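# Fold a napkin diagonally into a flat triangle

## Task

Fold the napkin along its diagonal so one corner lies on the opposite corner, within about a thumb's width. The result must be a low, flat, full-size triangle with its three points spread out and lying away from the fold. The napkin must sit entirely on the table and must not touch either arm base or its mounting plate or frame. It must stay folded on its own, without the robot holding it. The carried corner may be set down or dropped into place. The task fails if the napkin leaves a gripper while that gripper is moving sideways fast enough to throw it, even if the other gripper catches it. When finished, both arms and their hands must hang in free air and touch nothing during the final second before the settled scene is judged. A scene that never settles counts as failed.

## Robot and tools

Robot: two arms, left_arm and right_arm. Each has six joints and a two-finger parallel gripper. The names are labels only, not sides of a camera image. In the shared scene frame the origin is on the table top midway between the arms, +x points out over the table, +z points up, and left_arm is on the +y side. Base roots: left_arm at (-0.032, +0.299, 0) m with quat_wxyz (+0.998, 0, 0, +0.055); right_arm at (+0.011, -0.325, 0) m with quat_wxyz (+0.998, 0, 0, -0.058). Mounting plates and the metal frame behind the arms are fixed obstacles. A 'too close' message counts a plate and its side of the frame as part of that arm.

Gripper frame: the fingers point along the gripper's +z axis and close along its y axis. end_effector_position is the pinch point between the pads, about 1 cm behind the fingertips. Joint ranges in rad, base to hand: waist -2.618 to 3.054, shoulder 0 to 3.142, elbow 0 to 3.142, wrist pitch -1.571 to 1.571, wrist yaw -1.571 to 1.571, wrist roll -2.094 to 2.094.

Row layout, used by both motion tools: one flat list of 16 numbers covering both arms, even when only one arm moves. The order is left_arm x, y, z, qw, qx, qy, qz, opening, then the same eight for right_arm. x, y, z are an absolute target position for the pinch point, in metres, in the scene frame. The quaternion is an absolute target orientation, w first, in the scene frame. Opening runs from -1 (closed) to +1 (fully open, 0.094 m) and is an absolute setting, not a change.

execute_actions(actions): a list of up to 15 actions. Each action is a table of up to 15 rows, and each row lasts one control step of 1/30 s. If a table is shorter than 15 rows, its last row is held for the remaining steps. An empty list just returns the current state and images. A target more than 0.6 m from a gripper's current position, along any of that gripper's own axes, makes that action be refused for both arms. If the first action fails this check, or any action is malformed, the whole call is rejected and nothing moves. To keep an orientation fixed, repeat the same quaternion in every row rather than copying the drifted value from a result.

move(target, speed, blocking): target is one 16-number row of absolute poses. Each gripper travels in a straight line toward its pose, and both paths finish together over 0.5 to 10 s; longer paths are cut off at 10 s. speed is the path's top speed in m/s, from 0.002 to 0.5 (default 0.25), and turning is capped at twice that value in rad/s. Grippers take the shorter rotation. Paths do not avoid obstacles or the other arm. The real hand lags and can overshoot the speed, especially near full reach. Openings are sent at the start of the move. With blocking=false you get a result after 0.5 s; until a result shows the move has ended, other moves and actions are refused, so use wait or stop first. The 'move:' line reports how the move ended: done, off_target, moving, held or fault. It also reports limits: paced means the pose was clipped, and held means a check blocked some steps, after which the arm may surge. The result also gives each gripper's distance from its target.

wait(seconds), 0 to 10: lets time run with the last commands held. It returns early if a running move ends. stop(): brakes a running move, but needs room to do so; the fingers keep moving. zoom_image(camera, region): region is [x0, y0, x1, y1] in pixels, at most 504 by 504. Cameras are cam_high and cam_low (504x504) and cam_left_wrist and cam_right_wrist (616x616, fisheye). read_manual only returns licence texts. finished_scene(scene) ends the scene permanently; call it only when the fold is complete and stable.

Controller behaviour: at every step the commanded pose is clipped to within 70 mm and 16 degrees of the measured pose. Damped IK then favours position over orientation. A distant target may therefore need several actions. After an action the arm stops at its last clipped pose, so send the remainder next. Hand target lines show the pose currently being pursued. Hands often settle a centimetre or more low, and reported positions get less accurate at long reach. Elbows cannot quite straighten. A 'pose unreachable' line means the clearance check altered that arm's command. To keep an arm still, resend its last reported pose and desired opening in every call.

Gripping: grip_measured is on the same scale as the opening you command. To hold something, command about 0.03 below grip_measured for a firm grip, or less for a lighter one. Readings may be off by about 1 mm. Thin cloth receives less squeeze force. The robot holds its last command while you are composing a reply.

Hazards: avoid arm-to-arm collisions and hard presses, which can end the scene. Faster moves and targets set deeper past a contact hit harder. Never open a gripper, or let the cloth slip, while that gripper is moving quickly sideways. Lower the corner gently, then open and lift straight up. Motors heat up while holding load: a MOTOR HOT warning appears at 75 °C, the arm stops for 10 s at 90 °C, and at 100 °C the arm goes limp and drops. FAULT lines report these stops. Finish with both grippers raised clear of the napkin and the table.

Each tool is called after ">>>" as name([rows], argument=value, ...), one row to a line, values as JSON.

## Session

>>> execute_actions(actions=[])

Scene clock: 0.00 s.
left_arm: end_effector_position=(+0.3485, +0.3390, +0.4031) grip_measured=+1.000 end_effector_quat_wxyz=(+0.704, -0.042, +0.708, +0.036) | right_arm: end_effector_position=(+0.3874, -0.3646, +0.4079) grip_measured=+1.000 end_effector_quat_wxyz=(+0.706, +0.041, +0.706, -0.033)
Joint positions: left_arm=[-0.017  1.049  1.037  0.005 -0.016 -0.008  0.094] | right_arm=[ 0.006  1.037  1.045 -0.008 -0.004  0.011  0.094]
Joint velocities: left_arm=[-0.002  0.002  0.002 -0.095  0.037  0.037  0.   ] | right_arm=[-0.022  0.002 -0.012 -0.037 -0.139 -0.037  0.   ]
Joint torques (N m, as the arm reports them, + toward a larger angle): no reading
Motor temperatures (°C, as the motors report them): left_arm=[22 24 24 28 23 23] | right_arm=[24 31 26 24 22 23]
Hand target (left_arm): +0.346, +0.339, +0.406; +0.706, -0.042, +0.706, +0.037
Hand target (right_arm): +0.384, -0.364, +0.420; +0.718, +0.041, +0.694, -0.033

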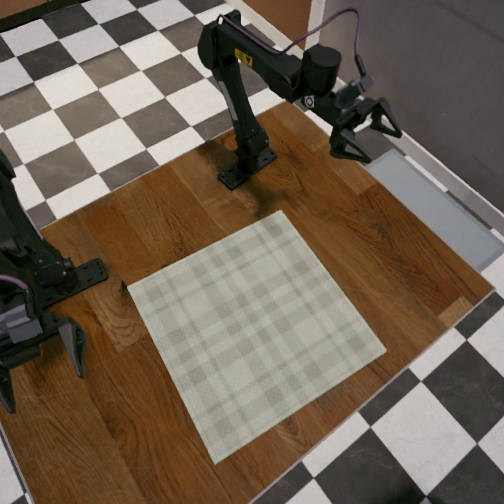

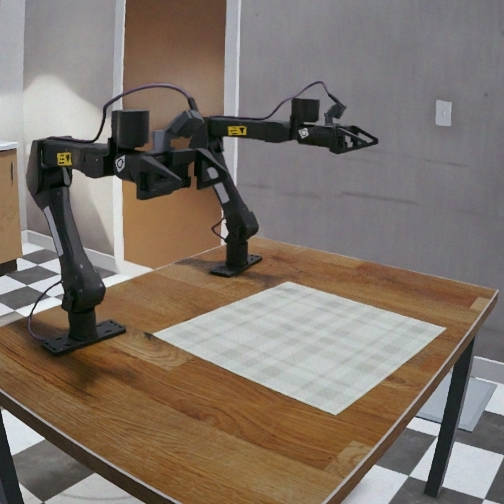

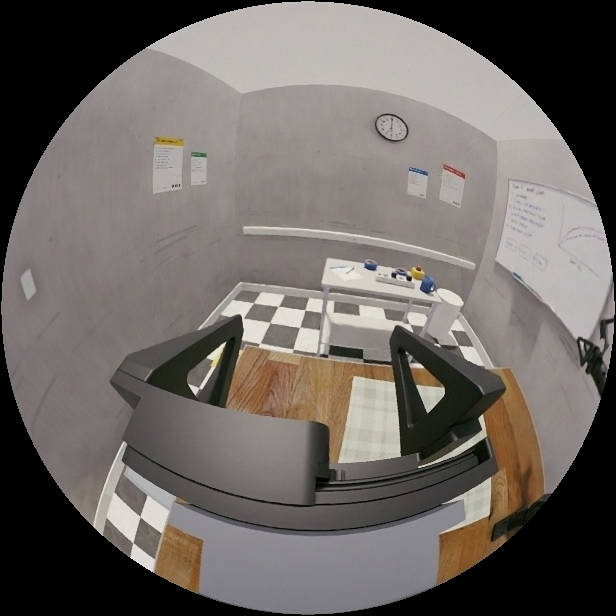

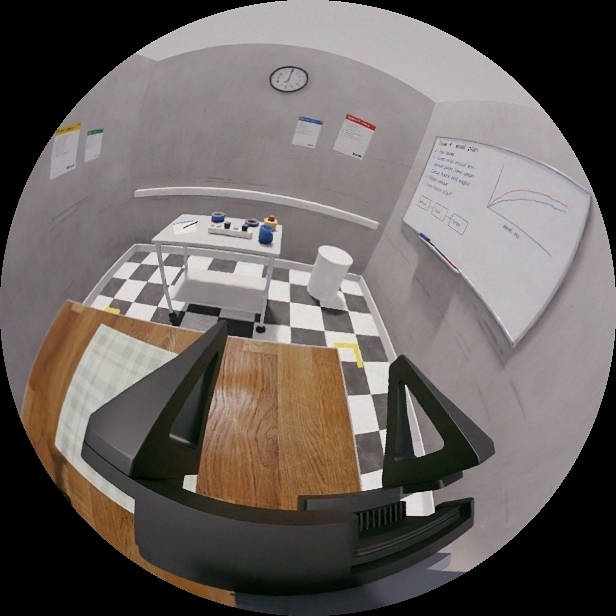

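>>> move(target=[0.10,0.58,0.38,0.579,-0.406,0.579,0.406,1, 0.592,-0.228,0.065,0.2275,-0.3295,0.9127,0.0821,0], speed=0.3)

Scene clock: 15.57 s.
left_arm: end_effector_position=(+0.1009, +0.5793, +0.3889) grip_measured=+1.000 end_effector_quat_wxyz=(+0.588, -0.405, +0.571, +0.406) | right_arm: end_effector_position=(+0.5889, -0.2335, +0.0565) grip_measured=+0.001 end_effector_quat_wxyz=(+0.214, -0.318, +0.921, +0.073)
Joint positions: left_arm=[ 0.886  0.747  0.855 -0.088 -0.224 -0.008  0.094] | right_arm=[ 0.197  2.553  2.376 -1.004 -0.244 -0.535  0.047]
Joint velocities: left_arm=[ 0.012  0.017 -0.007 -0.022 -0.051  0.022  0.   ] | right_arm=[-0.002  0.007 -0.012 -0.037 -0.051 -0.051 -0.   ]
Joint torques (N m, as the arm reports them, + toward a larger angle): left_arm=[ 0.73  0.83  5.55  1.94  0.06 -0.02] | right_arm=[  0.47 -11.75   9.56   0.61  -0.32  -0.06]
Motor temperatures (°C, as the motors report them): left_arm=[22 24 26 31 23 23] | right_arm=[24 32 29 27 22 23]
Hand target (left_arm): +0.101, +0.583, +0.380; +0.582, -0.408, +0.576, +0.404
Hand target (right_arm): +0.592, -0.227, +0.069; +0.226, -0.324, +0.915, +0.080
Off the commanded pose (left_arm): 0.009 m, 1 deg.
Off the commanded pose (right_arm): 0.011 m, 2 deg.
move: off_target (right_arm)

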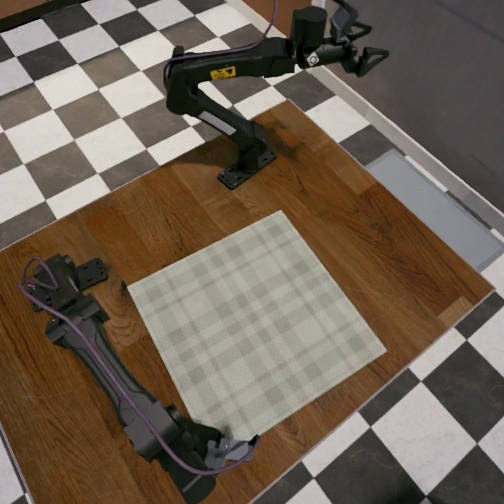

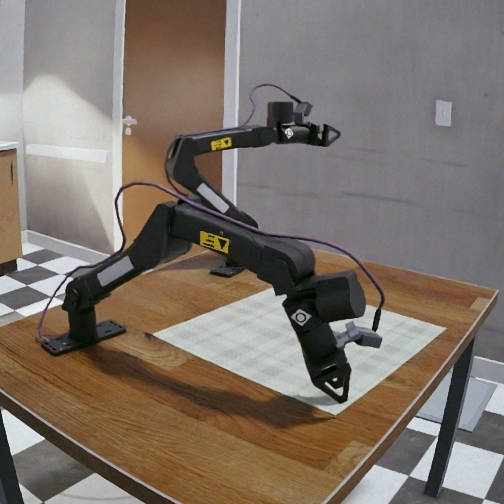

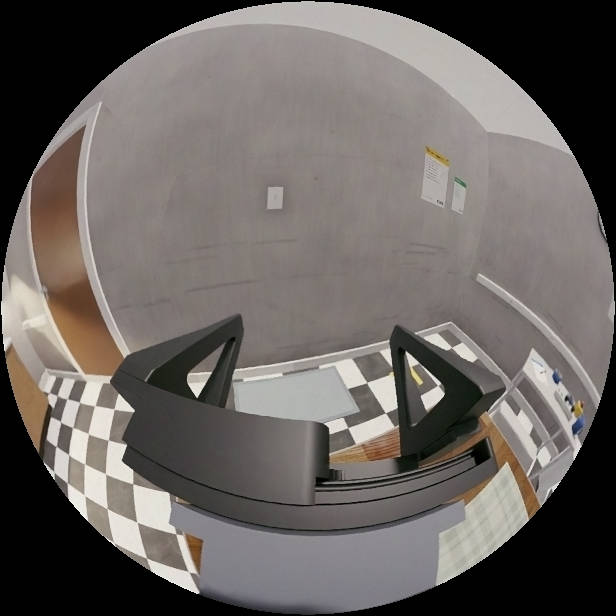

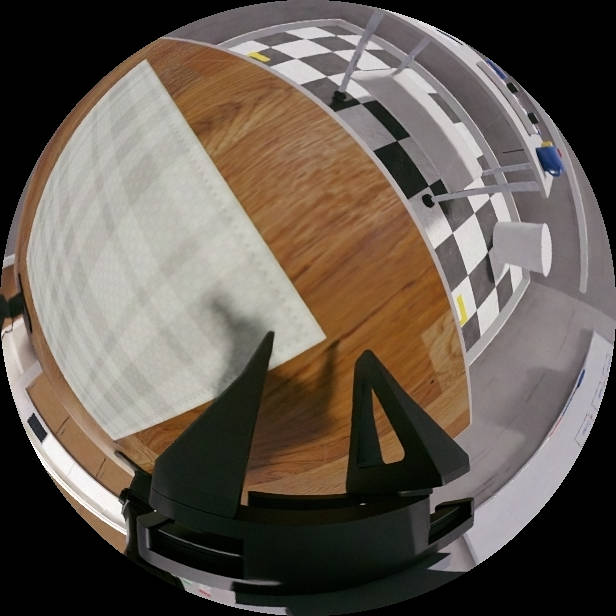

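>>> move(target=[0.10,0.58,0.38,0.579,-0.406,0.579,0.406,1, 0.579,-0.225,0.0,0.2275,-0.3295,0.9127,0.0821,0], speed=0.05)

Scene clock: 19.50 s.
left_arm: end_effector_position=(+0.1009, +0.5793, +0.3889) grip_measured=+1.000 end_effector_quat_wxyz=(+0.588, -0.405, +0.571, +0.406) | right_arm: end_effector_position=(+0.5910, -0.2262, +0.0215) grip_measured=+0.001 end_effector_quat_wxyz=(+0.252, -0.325, +0.908, +0.084)
Joint positions: left_arm=[ 0.886  0.747  0.855 -0.088 -0.224 -0.008  0.094] | right_arm=[ 0.197  2.49   2.086 -0.705 -0.286 -0.538  0.047]
Joint velocities: left_arm=[ 0.022 -0.012  0.012  0.037  0.037  0.007  0.   ] | right_arm=[-0.007 -0.022 -0.007 -0.022 -0.022  0.037  0.   ]
Joint torques (N m, as the arm reports them, + toward a larger angle): left_arm=[ 0.19 -0.12  5.54  1.79 -0.01  0.1 ] | right_arm=[  0.68 -10.68   3.19   0.92   0.06  -0.1 ]
Motor temperatures (°C, as the motors report them): left_arm=[22 24 26 31 23 23] | right_arm=[24 35 29 26 22 23]
Hand target (left_arm): +0.100, +0.580, +0.380; +0.579, -0.406, +0.579, +0.406
Hand target (right_arm): +0.579, -0.225, +0.000; +0.227, -0.330, +0.913, +0.083
Off the commanded pose (left_arm): 0.009 m, 1 deg.
Off the commanded pose (right_arm): 0.025 m, 3 deg.
move: off_target (right_arm)

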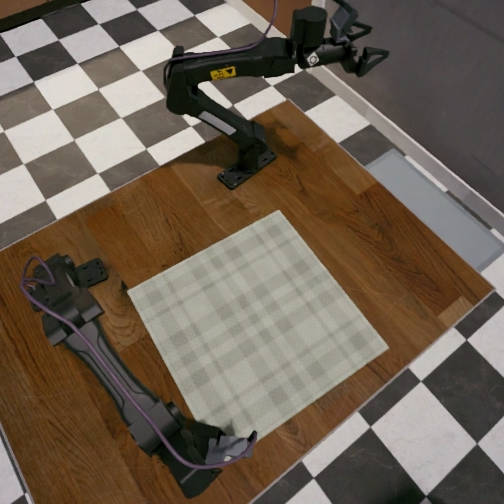

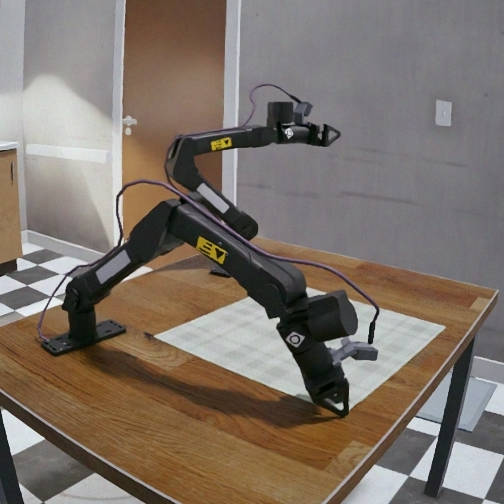

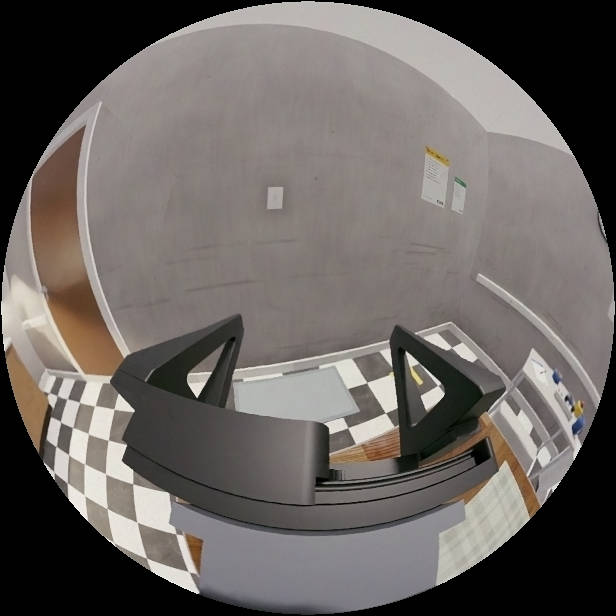

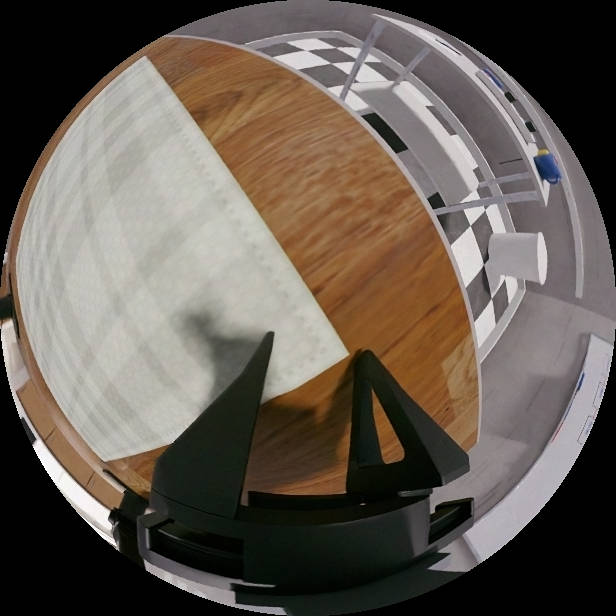

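>>> execute_actions([
  [[0.10,0.58,0.38,0.579,-0.406,0.579,0.406,1, 0.579,-0.225,0.0,0.2275,-0.3295,0.9127,0.0821,-0.1],[0.10,0.58,0.38,0.579,-0.406,0.579,0.406,1, 0.579,-0.225,0.0,0.2275,-0.3295,0.9127,0.0821,-0.1],[0.10,0.58,0.38,0.579,-0.406,0.579,0.406,1, 0.579,-0.225,0.0,0.2275,-0.3295,0.9127,0.0821,-0.2],[0.10,0.58,0.38,0.579,-0.406,0.579,0.406,1, 0.579,-0.225,0.0,0.2275,-0.3295,0.9127,0.0821,-0.2],[0.10,0.58,0.38,0.579,-0.406,0.579,0.406,1, 0.579,-0.225,0.0,0.2275,-0.3295,0.9127,0.0821,-0.3],[0.10,0.58,0.38,0.579,-0.406,0.579,0.406,1, 0.579,-0.225,0.0,0.2275,-0.3295,0.9127,0.0821,-0.3],[0.10,0.58,0.38,0.579,-0.406,0.579,0.406,1, 0.579,-0.225,0.0,0.2275,-0.3295,0.9127,0.0821,-0.4],[0.10,0.58,0.38,0.579,-0.406,0.579,0.406,1, 0.579,-0.225,0.0,0.2275,-0.3295,0.9127,0.0821,-0.4],[0.10,0.58,0.38,0.579,-0.406,0.579,0.406,1, 0.579,-0.225,0.0,0.2275,-0.3295,0.9127,0.0821,-0.5],[0.10,0.58,0.38,0.579,-0.406,0.579,0.406,1, 0.579,-0.225,0.0,0.2275,-0.3295,0.9127,0.0821,-0.5],[0.10,0.58,0.38,0.579,-0.406,0.579,0.406,1, 0.579,-0.225,0.0,0.2275,-0.3295,0.9127,0.0821,-0.6]],
])

>>> zoom_image(camera="cam_right_wrist", region=[200, 250, 440, 450])

Scene clock: 25.87 s.
left_arm: end_effector_position=(+0.1009, +0.5793, +0.3889) grip_measured=+1.000 end_effector_quat_wxyz=(+0.588, -0.405, +0.571, +0.406) | right_arm: end_effector_position=(+0.5913, -0.2217, +0.0223) grip_measured=-0.598 end_effector_quat_wxyz=(+0.255, -0.329, +0.905, +0.087)
Joint positions: left_arm=[ 0.886  0.747  0.855 -0.088 -0.224 -0.008  0.094] | right_arm=[ 0.203  2.49   2.086 -0.699 -0.292 -0.54   0.019]
Joint velocities: left_arm=[-0.012 -0.022 -0.007 -0.037 -0.007 -0.11   0.   ] | right_arm=[ 0.002  0.007  0.002 -0.081 -0.022  0.11  -0.   ]
Joint torques (N m, as the arm reports them, + toward a larger angle): left_arm=[ 0.27 -0.13  5.57  1.79  0.01  0.06] | right_arm=[  0.35 -10.76   3.01   0.91   0.14  -0.1 ]
Motor temperatures (°C, as the motors report them): left_arm=[22 24 26 32 23 23] | right_arm=[24 38 28 26 22 23]
Hand target (left_arm): +0.100, +0.580, +0.380; +0.579, -0.406, +0.579, +0.406
Hand target (right_arm): +0.579, -0.225, +0.001; +0.227, -0.330, +0.913, +0.082
Off the commanded pose (left_arm): 0.009 m, 1 deg.
Off the commanded pose (right_arm): 0.026 m, 3 deg.

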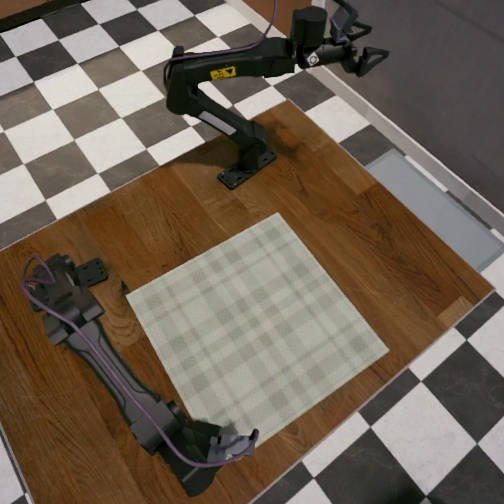

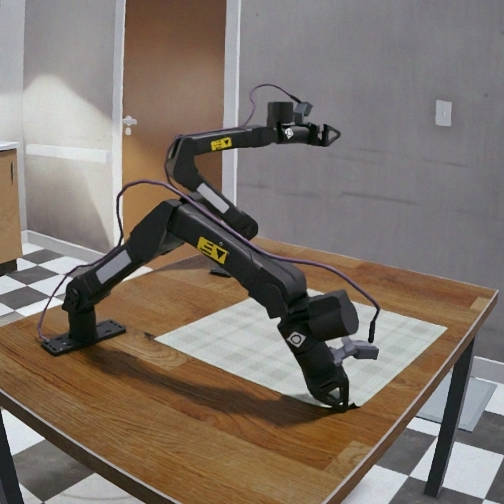

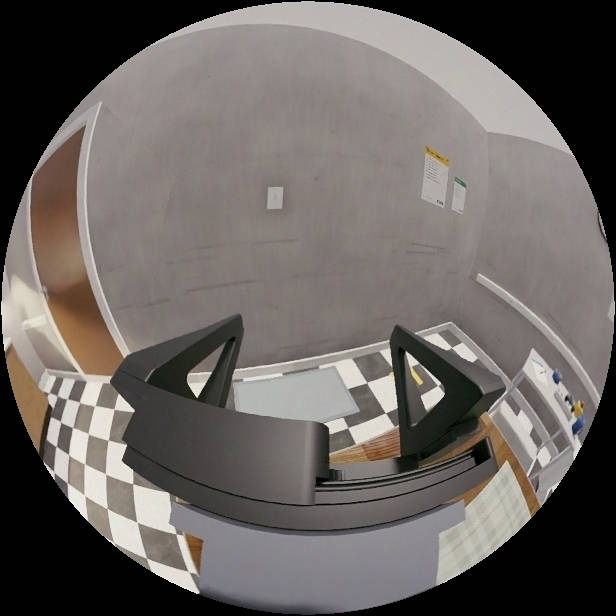

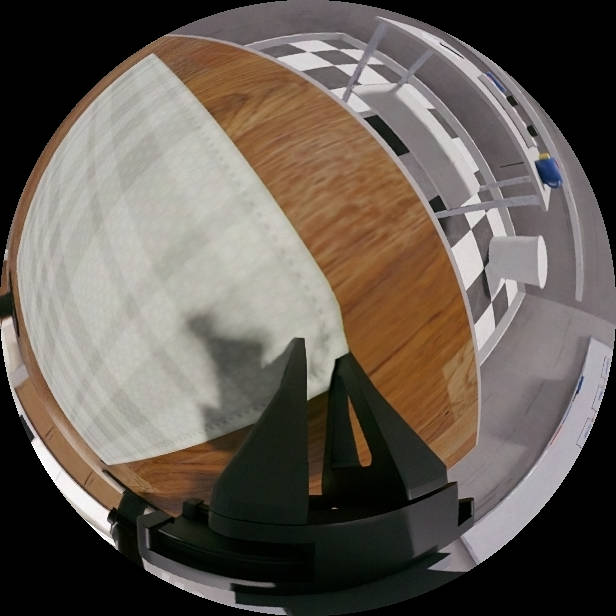

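Region (200, 250, 440, 450) of cam_right_wrist's 616x616 image, scaled by 2.100, with more detail than that image has.

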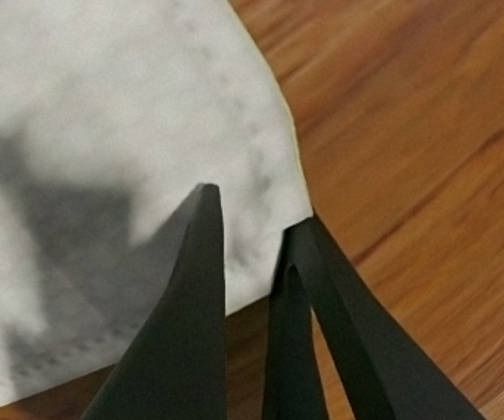

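>>> execute_actions([
  [[0.10,0.58,0.38,0.579,-0.406,0.579,0.406,1, 0.579,-0.225,0.0,0.2275,-0.3295,0.9127,0.0821,-0.7],[0.10,0.58,0.38,0.579,-0.406,0.579,0.406,1, 0.579,-0.225,0.0,0.2275,-0.3295,0.9127,0.0821,-0.7],[0.10,0.58,0.38,0.579,-0.406,0.579,0.406,1, 0.579,-0.225,0.0,0.2275,-0.3295,0.9127,0.0821,-0.8],[0.10,0.58,0.38,0.579,-0.406,0.579,0.406,1, 0.579,-0.225,0.0,0.2275,-0.3295,0.9127,0.0821,-0.8],[0.10,0.58,0.38,0.579,-0.406,0.579,0.406,1, 0.579,-0.225,0.0,0.2275,-0.3295,0.9127,0.0821,-0.9],[0.10,0.58,0.38,0.579,-0.406,0.579,0.406,1, 0.579,-0.225,0.0,0.2275,-0.3295,0.9127,0.0821,-0.9],[0.10,0.58,0.38,0.579,-0.406,0.579,0.406,1, 0.579,-0.225,0.0,0.2275,-0.3295,0.9127,0.0821,-1]],
])

>>> move(target=[0.10,0.58,0.38,0.579,-0.406,0.579,0.406,1, 0.545,-0.17,0.12,0.2275,-0.3295,0.9127,0.0821,-1], speed=0.1)

>>> zoom_image(camera="cam_low", region=[260, 310, 400, 420])

Scene clock: 34.93 s.
left_arm: end_effector_position=(+0.1009, +0.5793, +0.3889) grip_measured=+1.000 end_effector_quat_wxyz=(+0.588, -0.405, +0.571, +0.406) | right_arm: end_effector_position=(+0.5922, -0.2218, +0.0215) grip_measured=-0.984 end_effector_quat_wxyz=(+0.257, -0.330, +0.904, +0.085)
Joint positions: left_arm=[ 0.886  0.747  0.855 -0.088 -0.224 -0.008  0.094] | right_arm=[ 0.203  2.49   2.081 -0.689 -0.291 -0.542  0.001]
Joint velocities: left_arm=[ 0.007 -0.007 -0.017  0.037  0.066 -0.037  0.   ] | right_arm=[-0.002 -0.002 -0.017 -0.037 -0.037 -0.022 -0.   ]
Joint torques (N m, as the arm reports them, + toward a larger angle): left_arm=[ 0.35 -0.3   5.59  1.8  -0.01  0.11] | right_arm=[  0.34 -10.8    3.41   0.8    0.09  -0.07]
Motor temperatures (°C, as the motors report them): left_arm=[22 24 26 32 23 23] | right_arm=[24 41 28 26 22 23]
Hand target (left_arm): +0.100, +0.580, +0.380; +0.579, -0.406, +0.579, +0.406
Hand target (right_arm): +0.579, -0.225, +0.000; +0.227, -0.330, +0.913, +0.082
Off the commanded pose (left_arm): 0.009 m, 1 deg.
Off the commanded pose (right_arm): 0.025 m, 4 deg.

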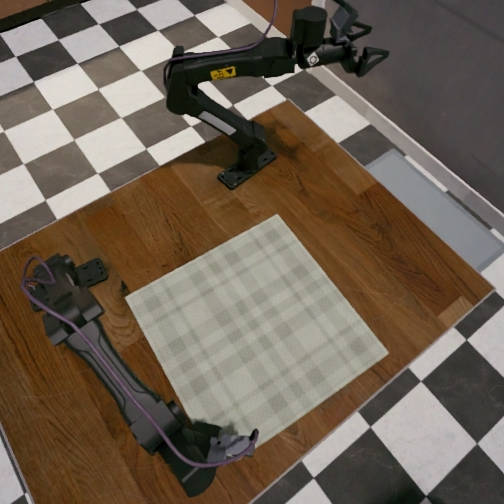

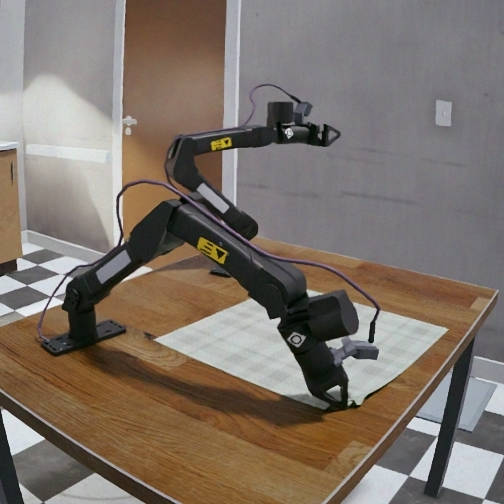

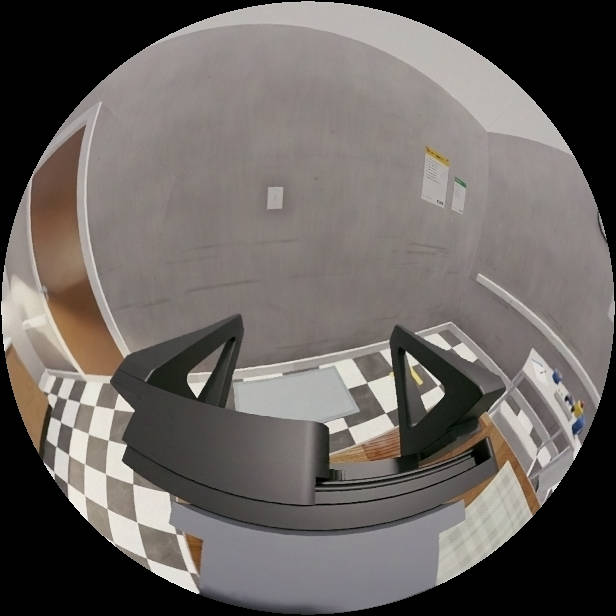

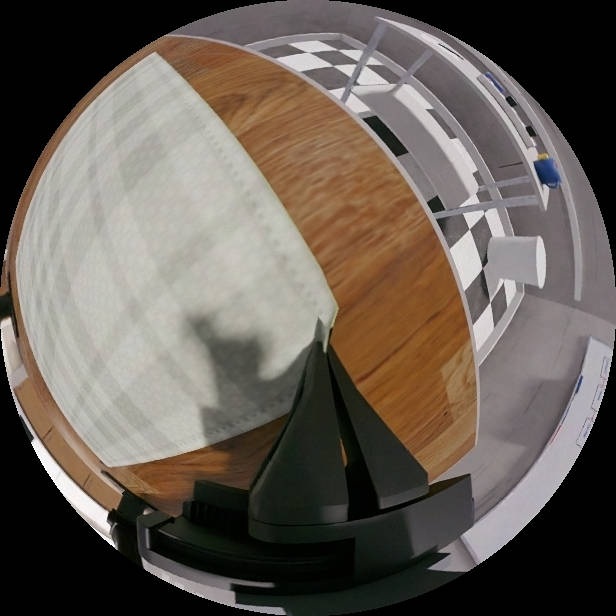

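Scene clock: 36.77 s.
left_arm: end_effector_position=(+0.1009, +0.5793, +0.3889) grip_measured=+1.000 end_effector_quat_wxyz=(+0.588, -0.405, +0.571, +0.406) | right_arm: end_effector_position=(+0.5398, -0.1728, +0.0927) grip_measured=-0.985 end_effector_quat_wxyz=(+0.205, -0.330, +0.918, +0.086)
Joint positions: left_arm=[ 0.886  0.747  0.855 -0.088 -0.224 -0.008  0.094] | right_arm=[ 0.322  2.34   2.14  -0.978 -0.224 -0.439  0.001]
Joint velocities: left_arm=[ 0.012 -0.002  0.012  0.037 -0.095  0.007  0.   ] | right_arm=[-0.002 -0.007 -0.022 -0.007 -0.051 -0.081 -0.   ]
Joint torques (N m, as the arm reports them, + toward a larger angle): left_arm=[ 0.21 -0.23  5.63  1.8   0.    0.07] | right_arm=[  0.36 -12.81   9.38   0.67  -0.05   0.02]
Motor temperatures (°C, as the motors report them): left_arm=[22 24 26 32 23 23] | right_arm=[24 42 28 26 22 23]
Hand target (left_arm): +0.100, +0.580, +0.380; +0.579, -0.406, +0.579, +0.406
Hand target (right_arm): +0.543, -0.171, +0.119; +0.228, -0.329, +0.913, +0.082
Off the commanded pose (left_arm): 0.009 m, 1 deg.
Off the commanded pose (right_arm): 0.028 m, 3 deg.
move: off_target (right_arm)

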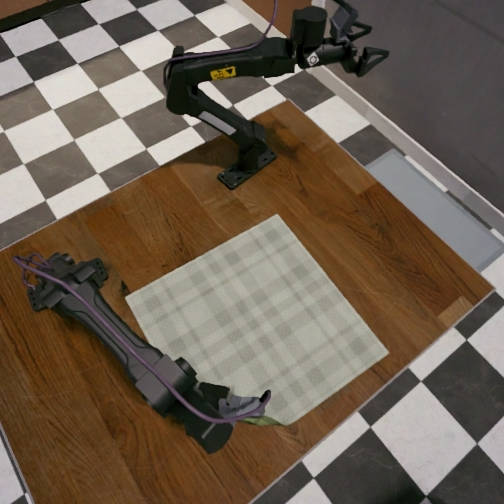

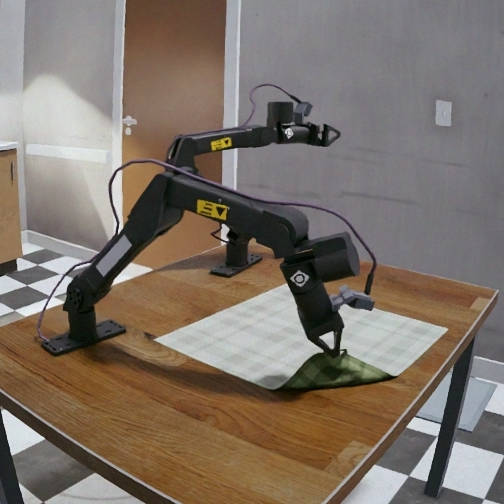

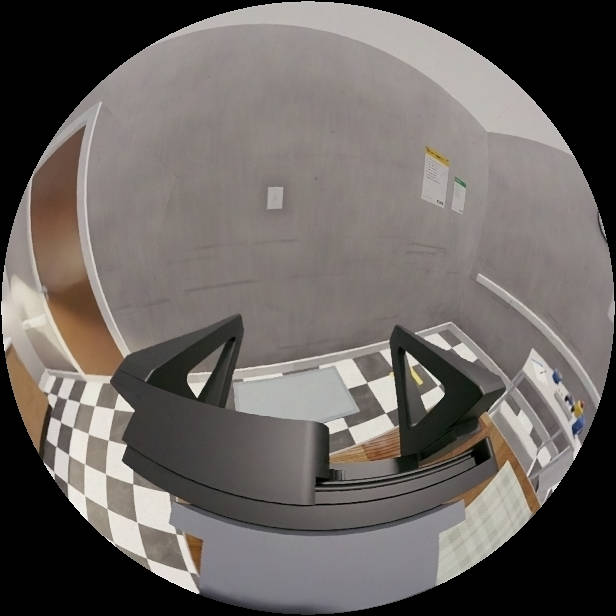

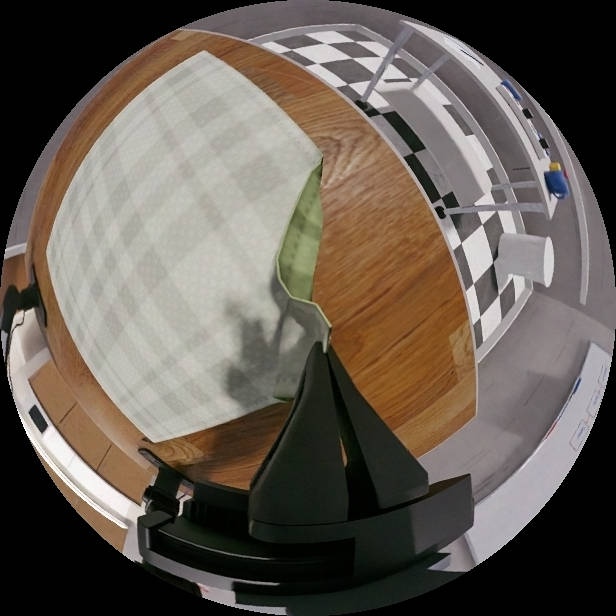

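Region (260, 310, 400, 420) of cam_low's 504x504 image, scaled by 3.600, with more detail than that image has; it fills the top 396 rows of this view, and the rest is white.

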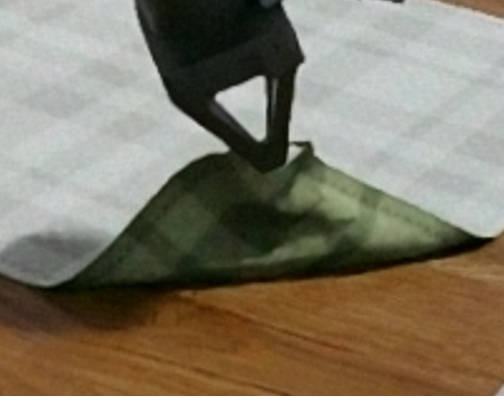

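>>> move(target=[0.10,0.58,0.38,0.579,-0.406,0.579,0.406,1, 0.385,0.01,0.20,0.2275,-0.3295,0.9127,0.0821,-1], speed=0.15)

>>> move(target=[0.10,0.58,0.38,0.579,-0.406,0.579,0.406,1, 0.25,0.175,0.14,0.2257,-0.354,0.8859,0.1992,-1], speed=0.13)

Scene clock: 48.17 s.
left_arm: end_effector_position=(+0.1009, +0.5793, +0.3889) grip_measured=+1.000 end_effector_quat_wxyz=(+0.588, -0.405, +0.571, +0.406) | right_arm: end_effector_position=(+0.3799, +0.0081, +0.1742) grip_measured=-0.985 end_effector_quat_wxyz=(+0.203, -0.337, +0.916, +0.078)
Joint positions: left_arm=[ 0.886  0.747  0.855 -0.088 -0.224 -0.008  0.094] | right_arm=[ 0.85   2.061  2.011 -1.083  0.006  0.029  0.001]
Joint velocities: left_arm=[ 0.007 -0.002 -0.002 -0.022 -0.095 -0.066  0.   ] | right_arm=[-0.002 -0.002 -0.012  0.022 -0.007 -0.007 -0.   ]
Joint torques (N m, as the arm reports them, + toward a larger angle): left_arm=[ 0.37 -0.15  5.62  1.8   0.02  0.09] | right_arm=[ -0.01 -10.81   9.56   0.75   0.2    0.01]
Motor temperatures (°C, as the motors report them): left_arm=[22 24 26 33 23 23] | right_arm=[24 46 29 26 22 23]
Hand target (left_arm): +0.100, +0.580, +0.380; +0.579, -0.406, +0.579, +0.406
Hand target (right_arm): +0.383, +0.007, +0.199; +0.227, -0.329, +0.913, +0.083
Off the commanded pose (left_arm): 0.009 m, 1 deg.
Off the commanded pose (right_arm): 0.026 m, 3 deg.
move: off_target (right_arm)

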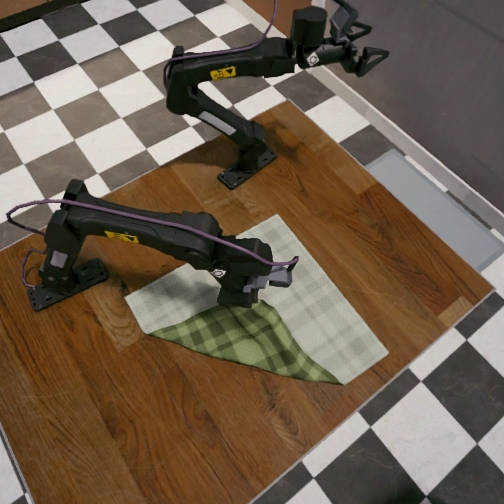

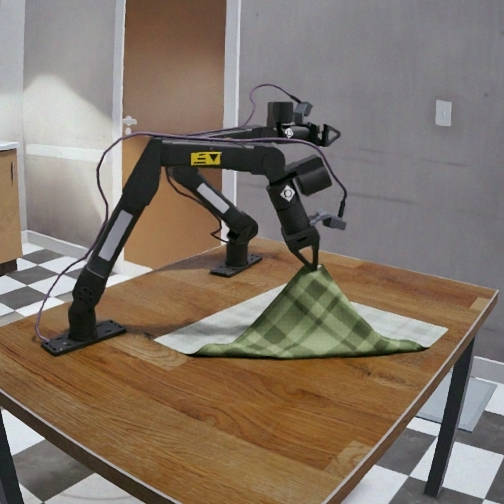

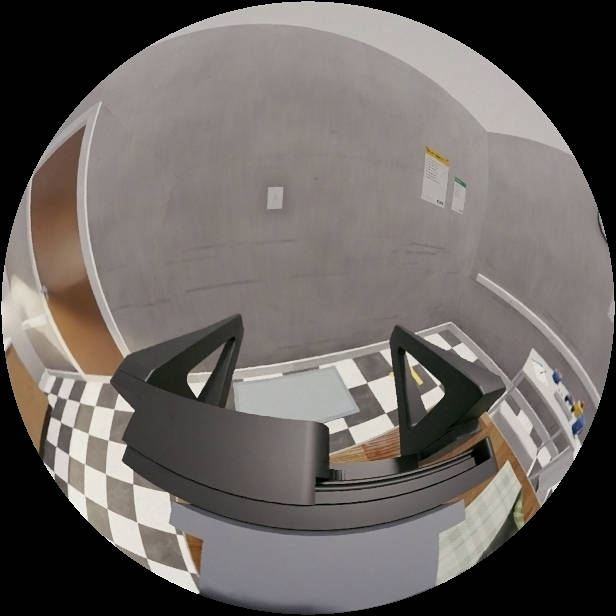

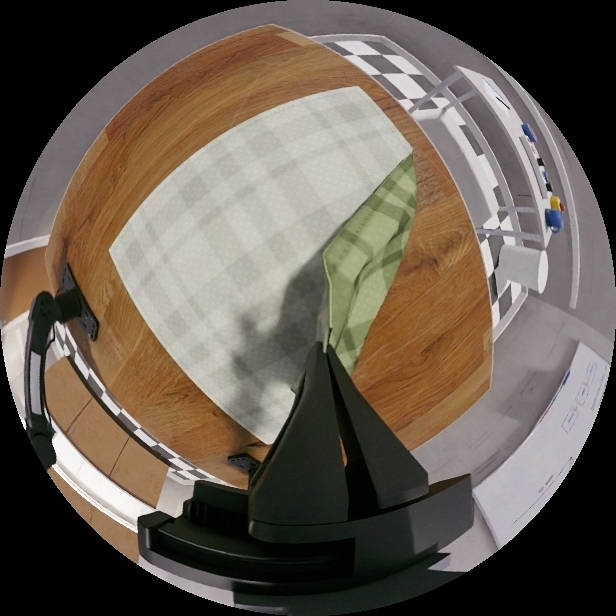

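Scene clock: 50.33 s.
left_arm: end_effector_position=(+0.1009, +0.5793, +0.3889) grip_measured=+1.000 end_effector_quat_wxyz=(+0.588, -0.405, +0.571, +0.406) | right_arm: end_effector_position=(+0.2466, +0.1689, +0.1342) grip_measured=-0.985 end_effector_quat_wxyz=(+0.211, -0.360, +0.889, +0.189)
Joint positions: left_arm=[ 0.886  0.747  0.855 -0.088 -0.224 -0.008  0.094] | right_arm=[ 1.241  2.129  1.889 -0.755  0.005  0.354  0.001]
Joint velocities: left_arm=[-0.017 -0.002  0.007  0.007  0.007  0.007  0.   ] | right_arm=[-0.012 -0.002  0.002 -0.022 -0.022 -0.037  0.001]
Joint torques (N m, as the arm reports them, + toward a larger angle): left_arm=[ 0.25 -0.27  5.6   1.78  0.    0.08] | right_arm=[ 0.1  -9.91  6.57  1.4   0.08  0.04]
Motor temperatures (°C, as the motors report them): left_arm=[22 24 26 33 23 23] | right_arm=[24 45 29 26 22 23]
Hand target (left_arm): +0.100, +0.580, +0.380; +0.579, -0.406, +0.579, +0.406
Hand target (right_arm): +0.250, +0.174, +0.140; +0.223, -0.355, +0.886, +0.199
Off the commanded pose (left_arm): 0.009 m, 1 deg.
Off the commanded pose (right_arm): 0.009 m, 2 deg.
move: done

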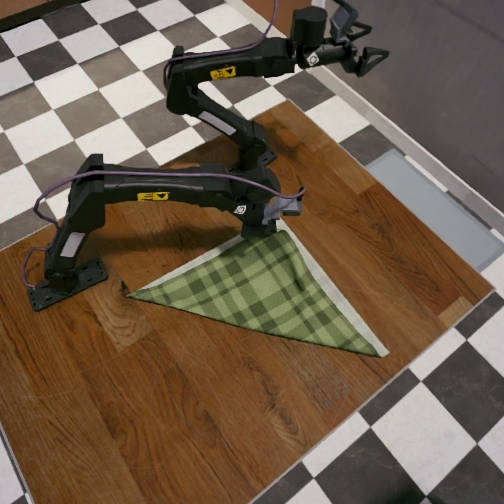

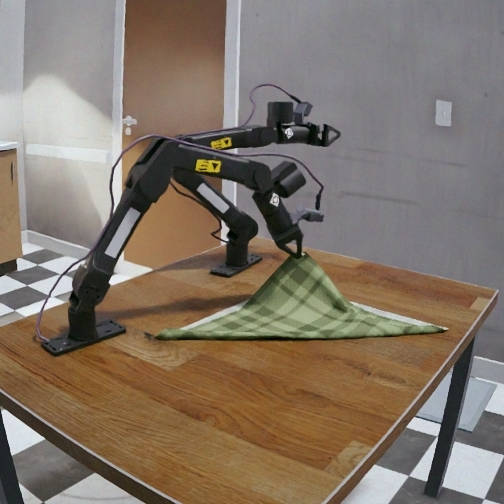

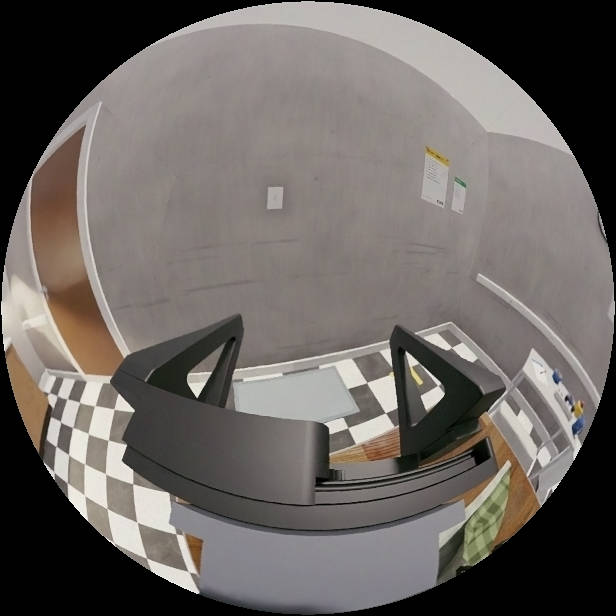

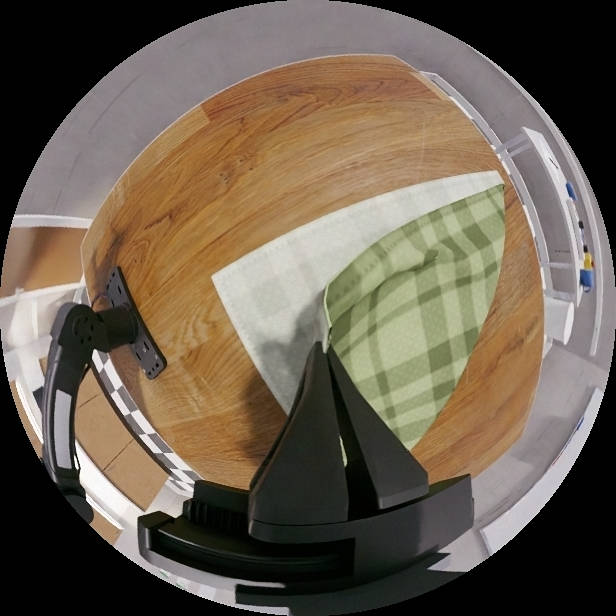

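>>> move(target=[0.10,0.58,0.38,0.579,-0.406,0.579,0.406,1, 0.190,0.226,0.06,0.2257,-0.354,0.8859,0.1992,-1], speed=0.08)

>>> zoom_image(camera="cam_high", region=[110, 180, 400, 370])

Scene clock: 54.47 s.
left_arm: end_effector_position=(+0.1009, +0.5793, +0.3889) grip_measured=+1.000 end_effector_quat_wxyz=(+0.588, -0.405, +0.571, +0.406) | right_arm: end_effector_position=(+0.1888, +0.2221, +0.0559) grip_measured=-0.985 end_effector_quat_wxyz=(+0.213, -0.359, +0.888, +0.192)
Joint positions: left_arm=[ 0.886  0.747  0.855 -0.088 -0.224 -0.008  0.094] | right_arm=[ 1.398  2.29   1.836 -0.542  0.089  0.487  0.001]
Joint velocities: left_arm=[ 0.007 -0.017 -0.012 -0.037  0.11   0.022  0.   ] | right_arm=[-0.002  0.002  0.002  0.007 -0.022  0.066  0.   ]
Joint torques (N m, as the arm reports them, + toward a larger angle): left_arm=[ 0.29 -0.2   5.57  1.82  0.01  0.06] | right_arm=[  0.33 -11.14   5.86   1.39   0.21   0.05]
Motor temperatures (°C, as the motors report them): left_arm=[22 24 26 33 23 23] | right_arm=[24 45 29 26 22 23]
Hand target (left_arm): +0.100, +0.580, +0.380; +0.579, -0.406, +0.579, +0.406
Hand target (right_arm): +0.190, +0.226, +0.060; +0.225, -0.354, +0.886, +0.199
Off the commanded pose (left_arm): 0.009 m, 1 deg.
Off the commanded pose (right_arm): 0.006 m, 2 deg.
move: done

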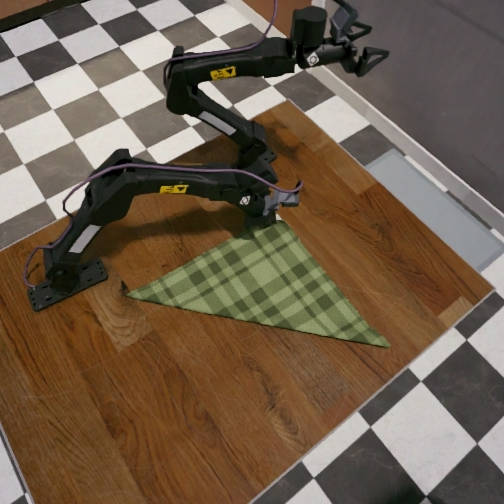

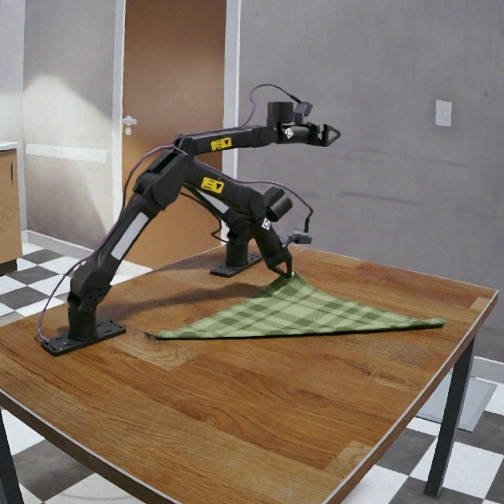

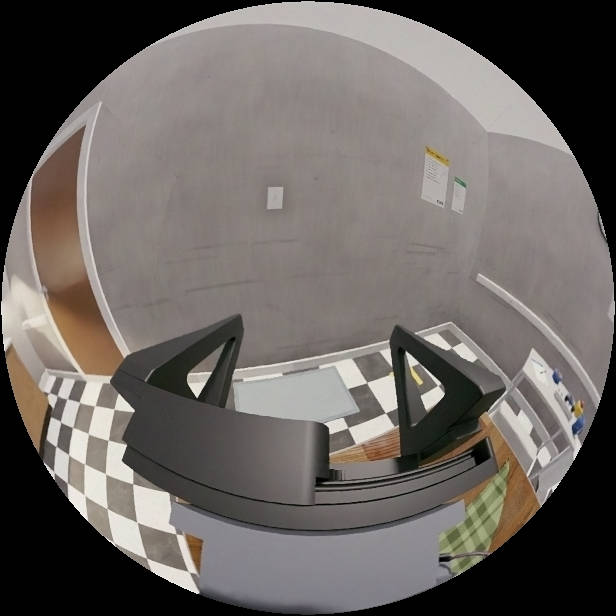

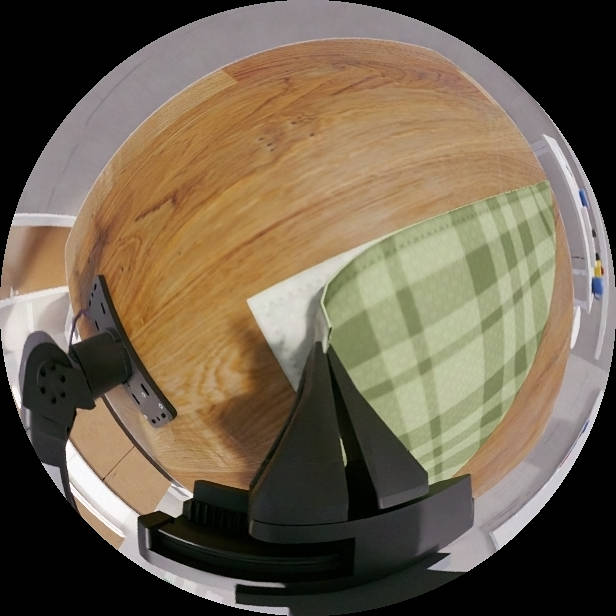

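Region (110, 180, 400, 370) of cam_high's 504x504 image, scaled by 1.738, with more detail than that image has; it fills the top 330 rows of this view, and the rest is white.

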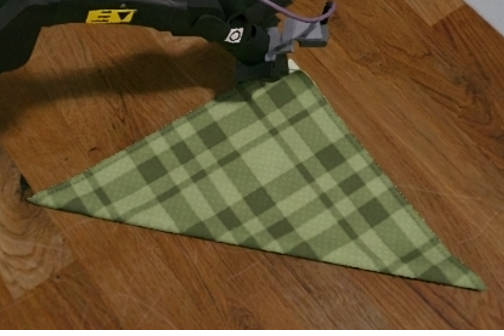

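>>> execute_actions(actions=[])

Scene clock: 62.27 s.
left_arm: end_effector_position=(+0.1009, +0.5793, +0.3889) grip_measured=+1.000 end_effector_quat_wxyz=(+0.588, -0.405, +0.571, +0.406) | right_arm: end_effector_position=(+0.1893, +0.2226, +0.0563) grip_measured=-0.985 end_effector_quat_wxyz=(+0.214, -0.358, +0.888, +0.193)
Joint positions: left_arm=[ 0.886  0.747  0.855 -0.088 -0.224 -0.008  0.094] | right_arm=[ 1.398  2.29   1.836 -0.539  0.091  0.489  0.001]
Joint velocities: left_arm=[-0.002 -0.007  0.007 -0.051  0.037 -0.037  0.   ] | right_arm=[-0.002  0.007  0.002  0.007  0.007 -0.022 -0.001]
Joint torques (N m, as the arm reports them, + toward a larger angle): left_arm=[ 0.32 -0.17  5.71  1.78 -0.01  0.06] | right_arm=[  0.38 -11.08   5.77   1.42   0.23   0.02]
Motor temperatures (°C, as the motors report them): left_arm=[22 24 26 33 23 23] | right_arm=[24 46 29 27 22 23]
Hand target (left_arm): +0.100, +0.580, +0.380; +0.579, -0.406, +0.579, +0.406
Hand target (right_arm): +0.190, +0.226, +0.060; +0.225, -0.354, +0.886, +0.199
Off the commanded pose (left_arm): 0.009 m, 1 deg.
Off the commanded pose (right_arm): 0.005 m, 2 deg.

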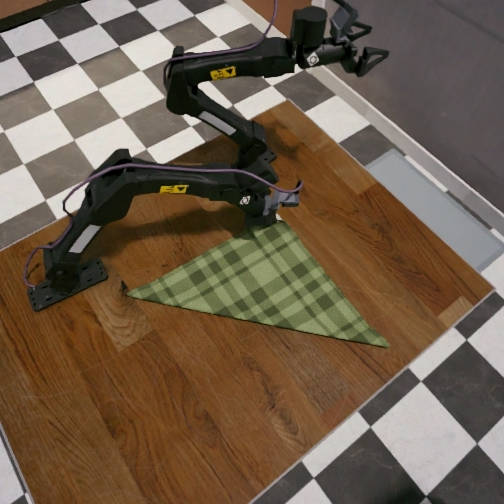

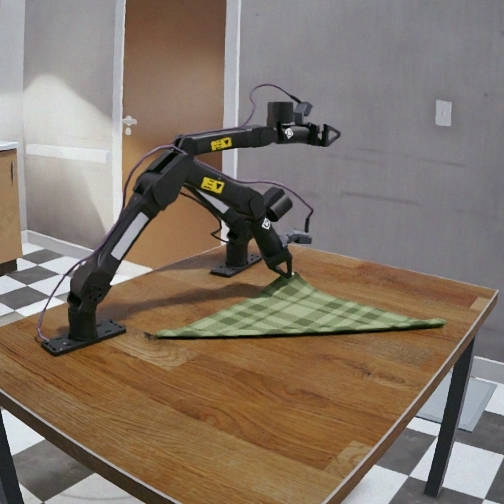

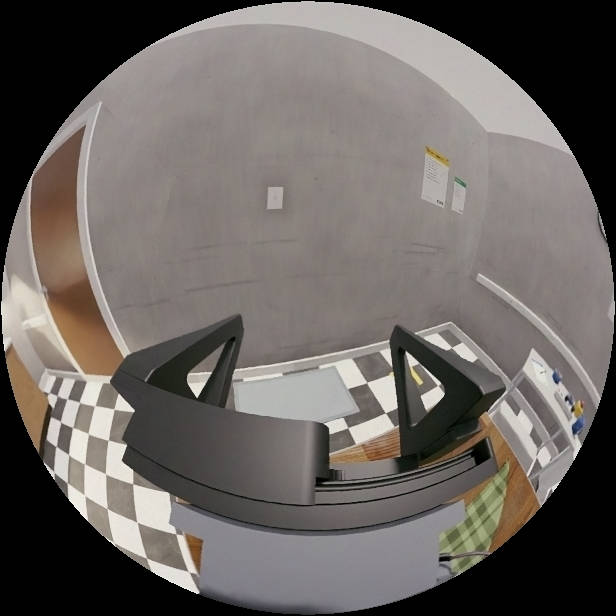

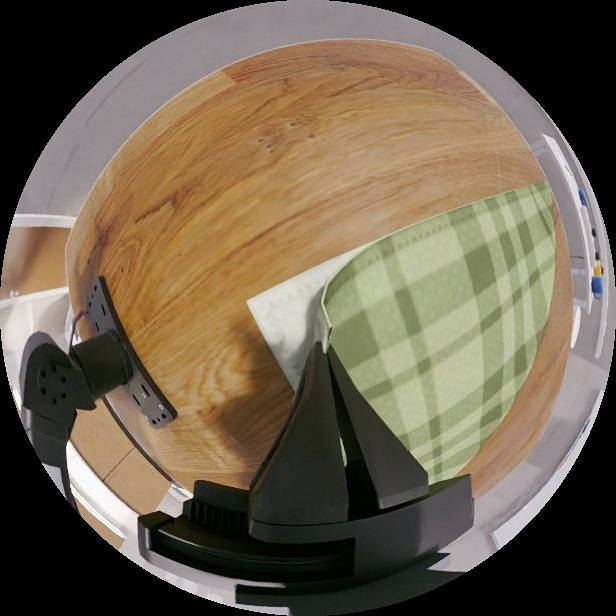

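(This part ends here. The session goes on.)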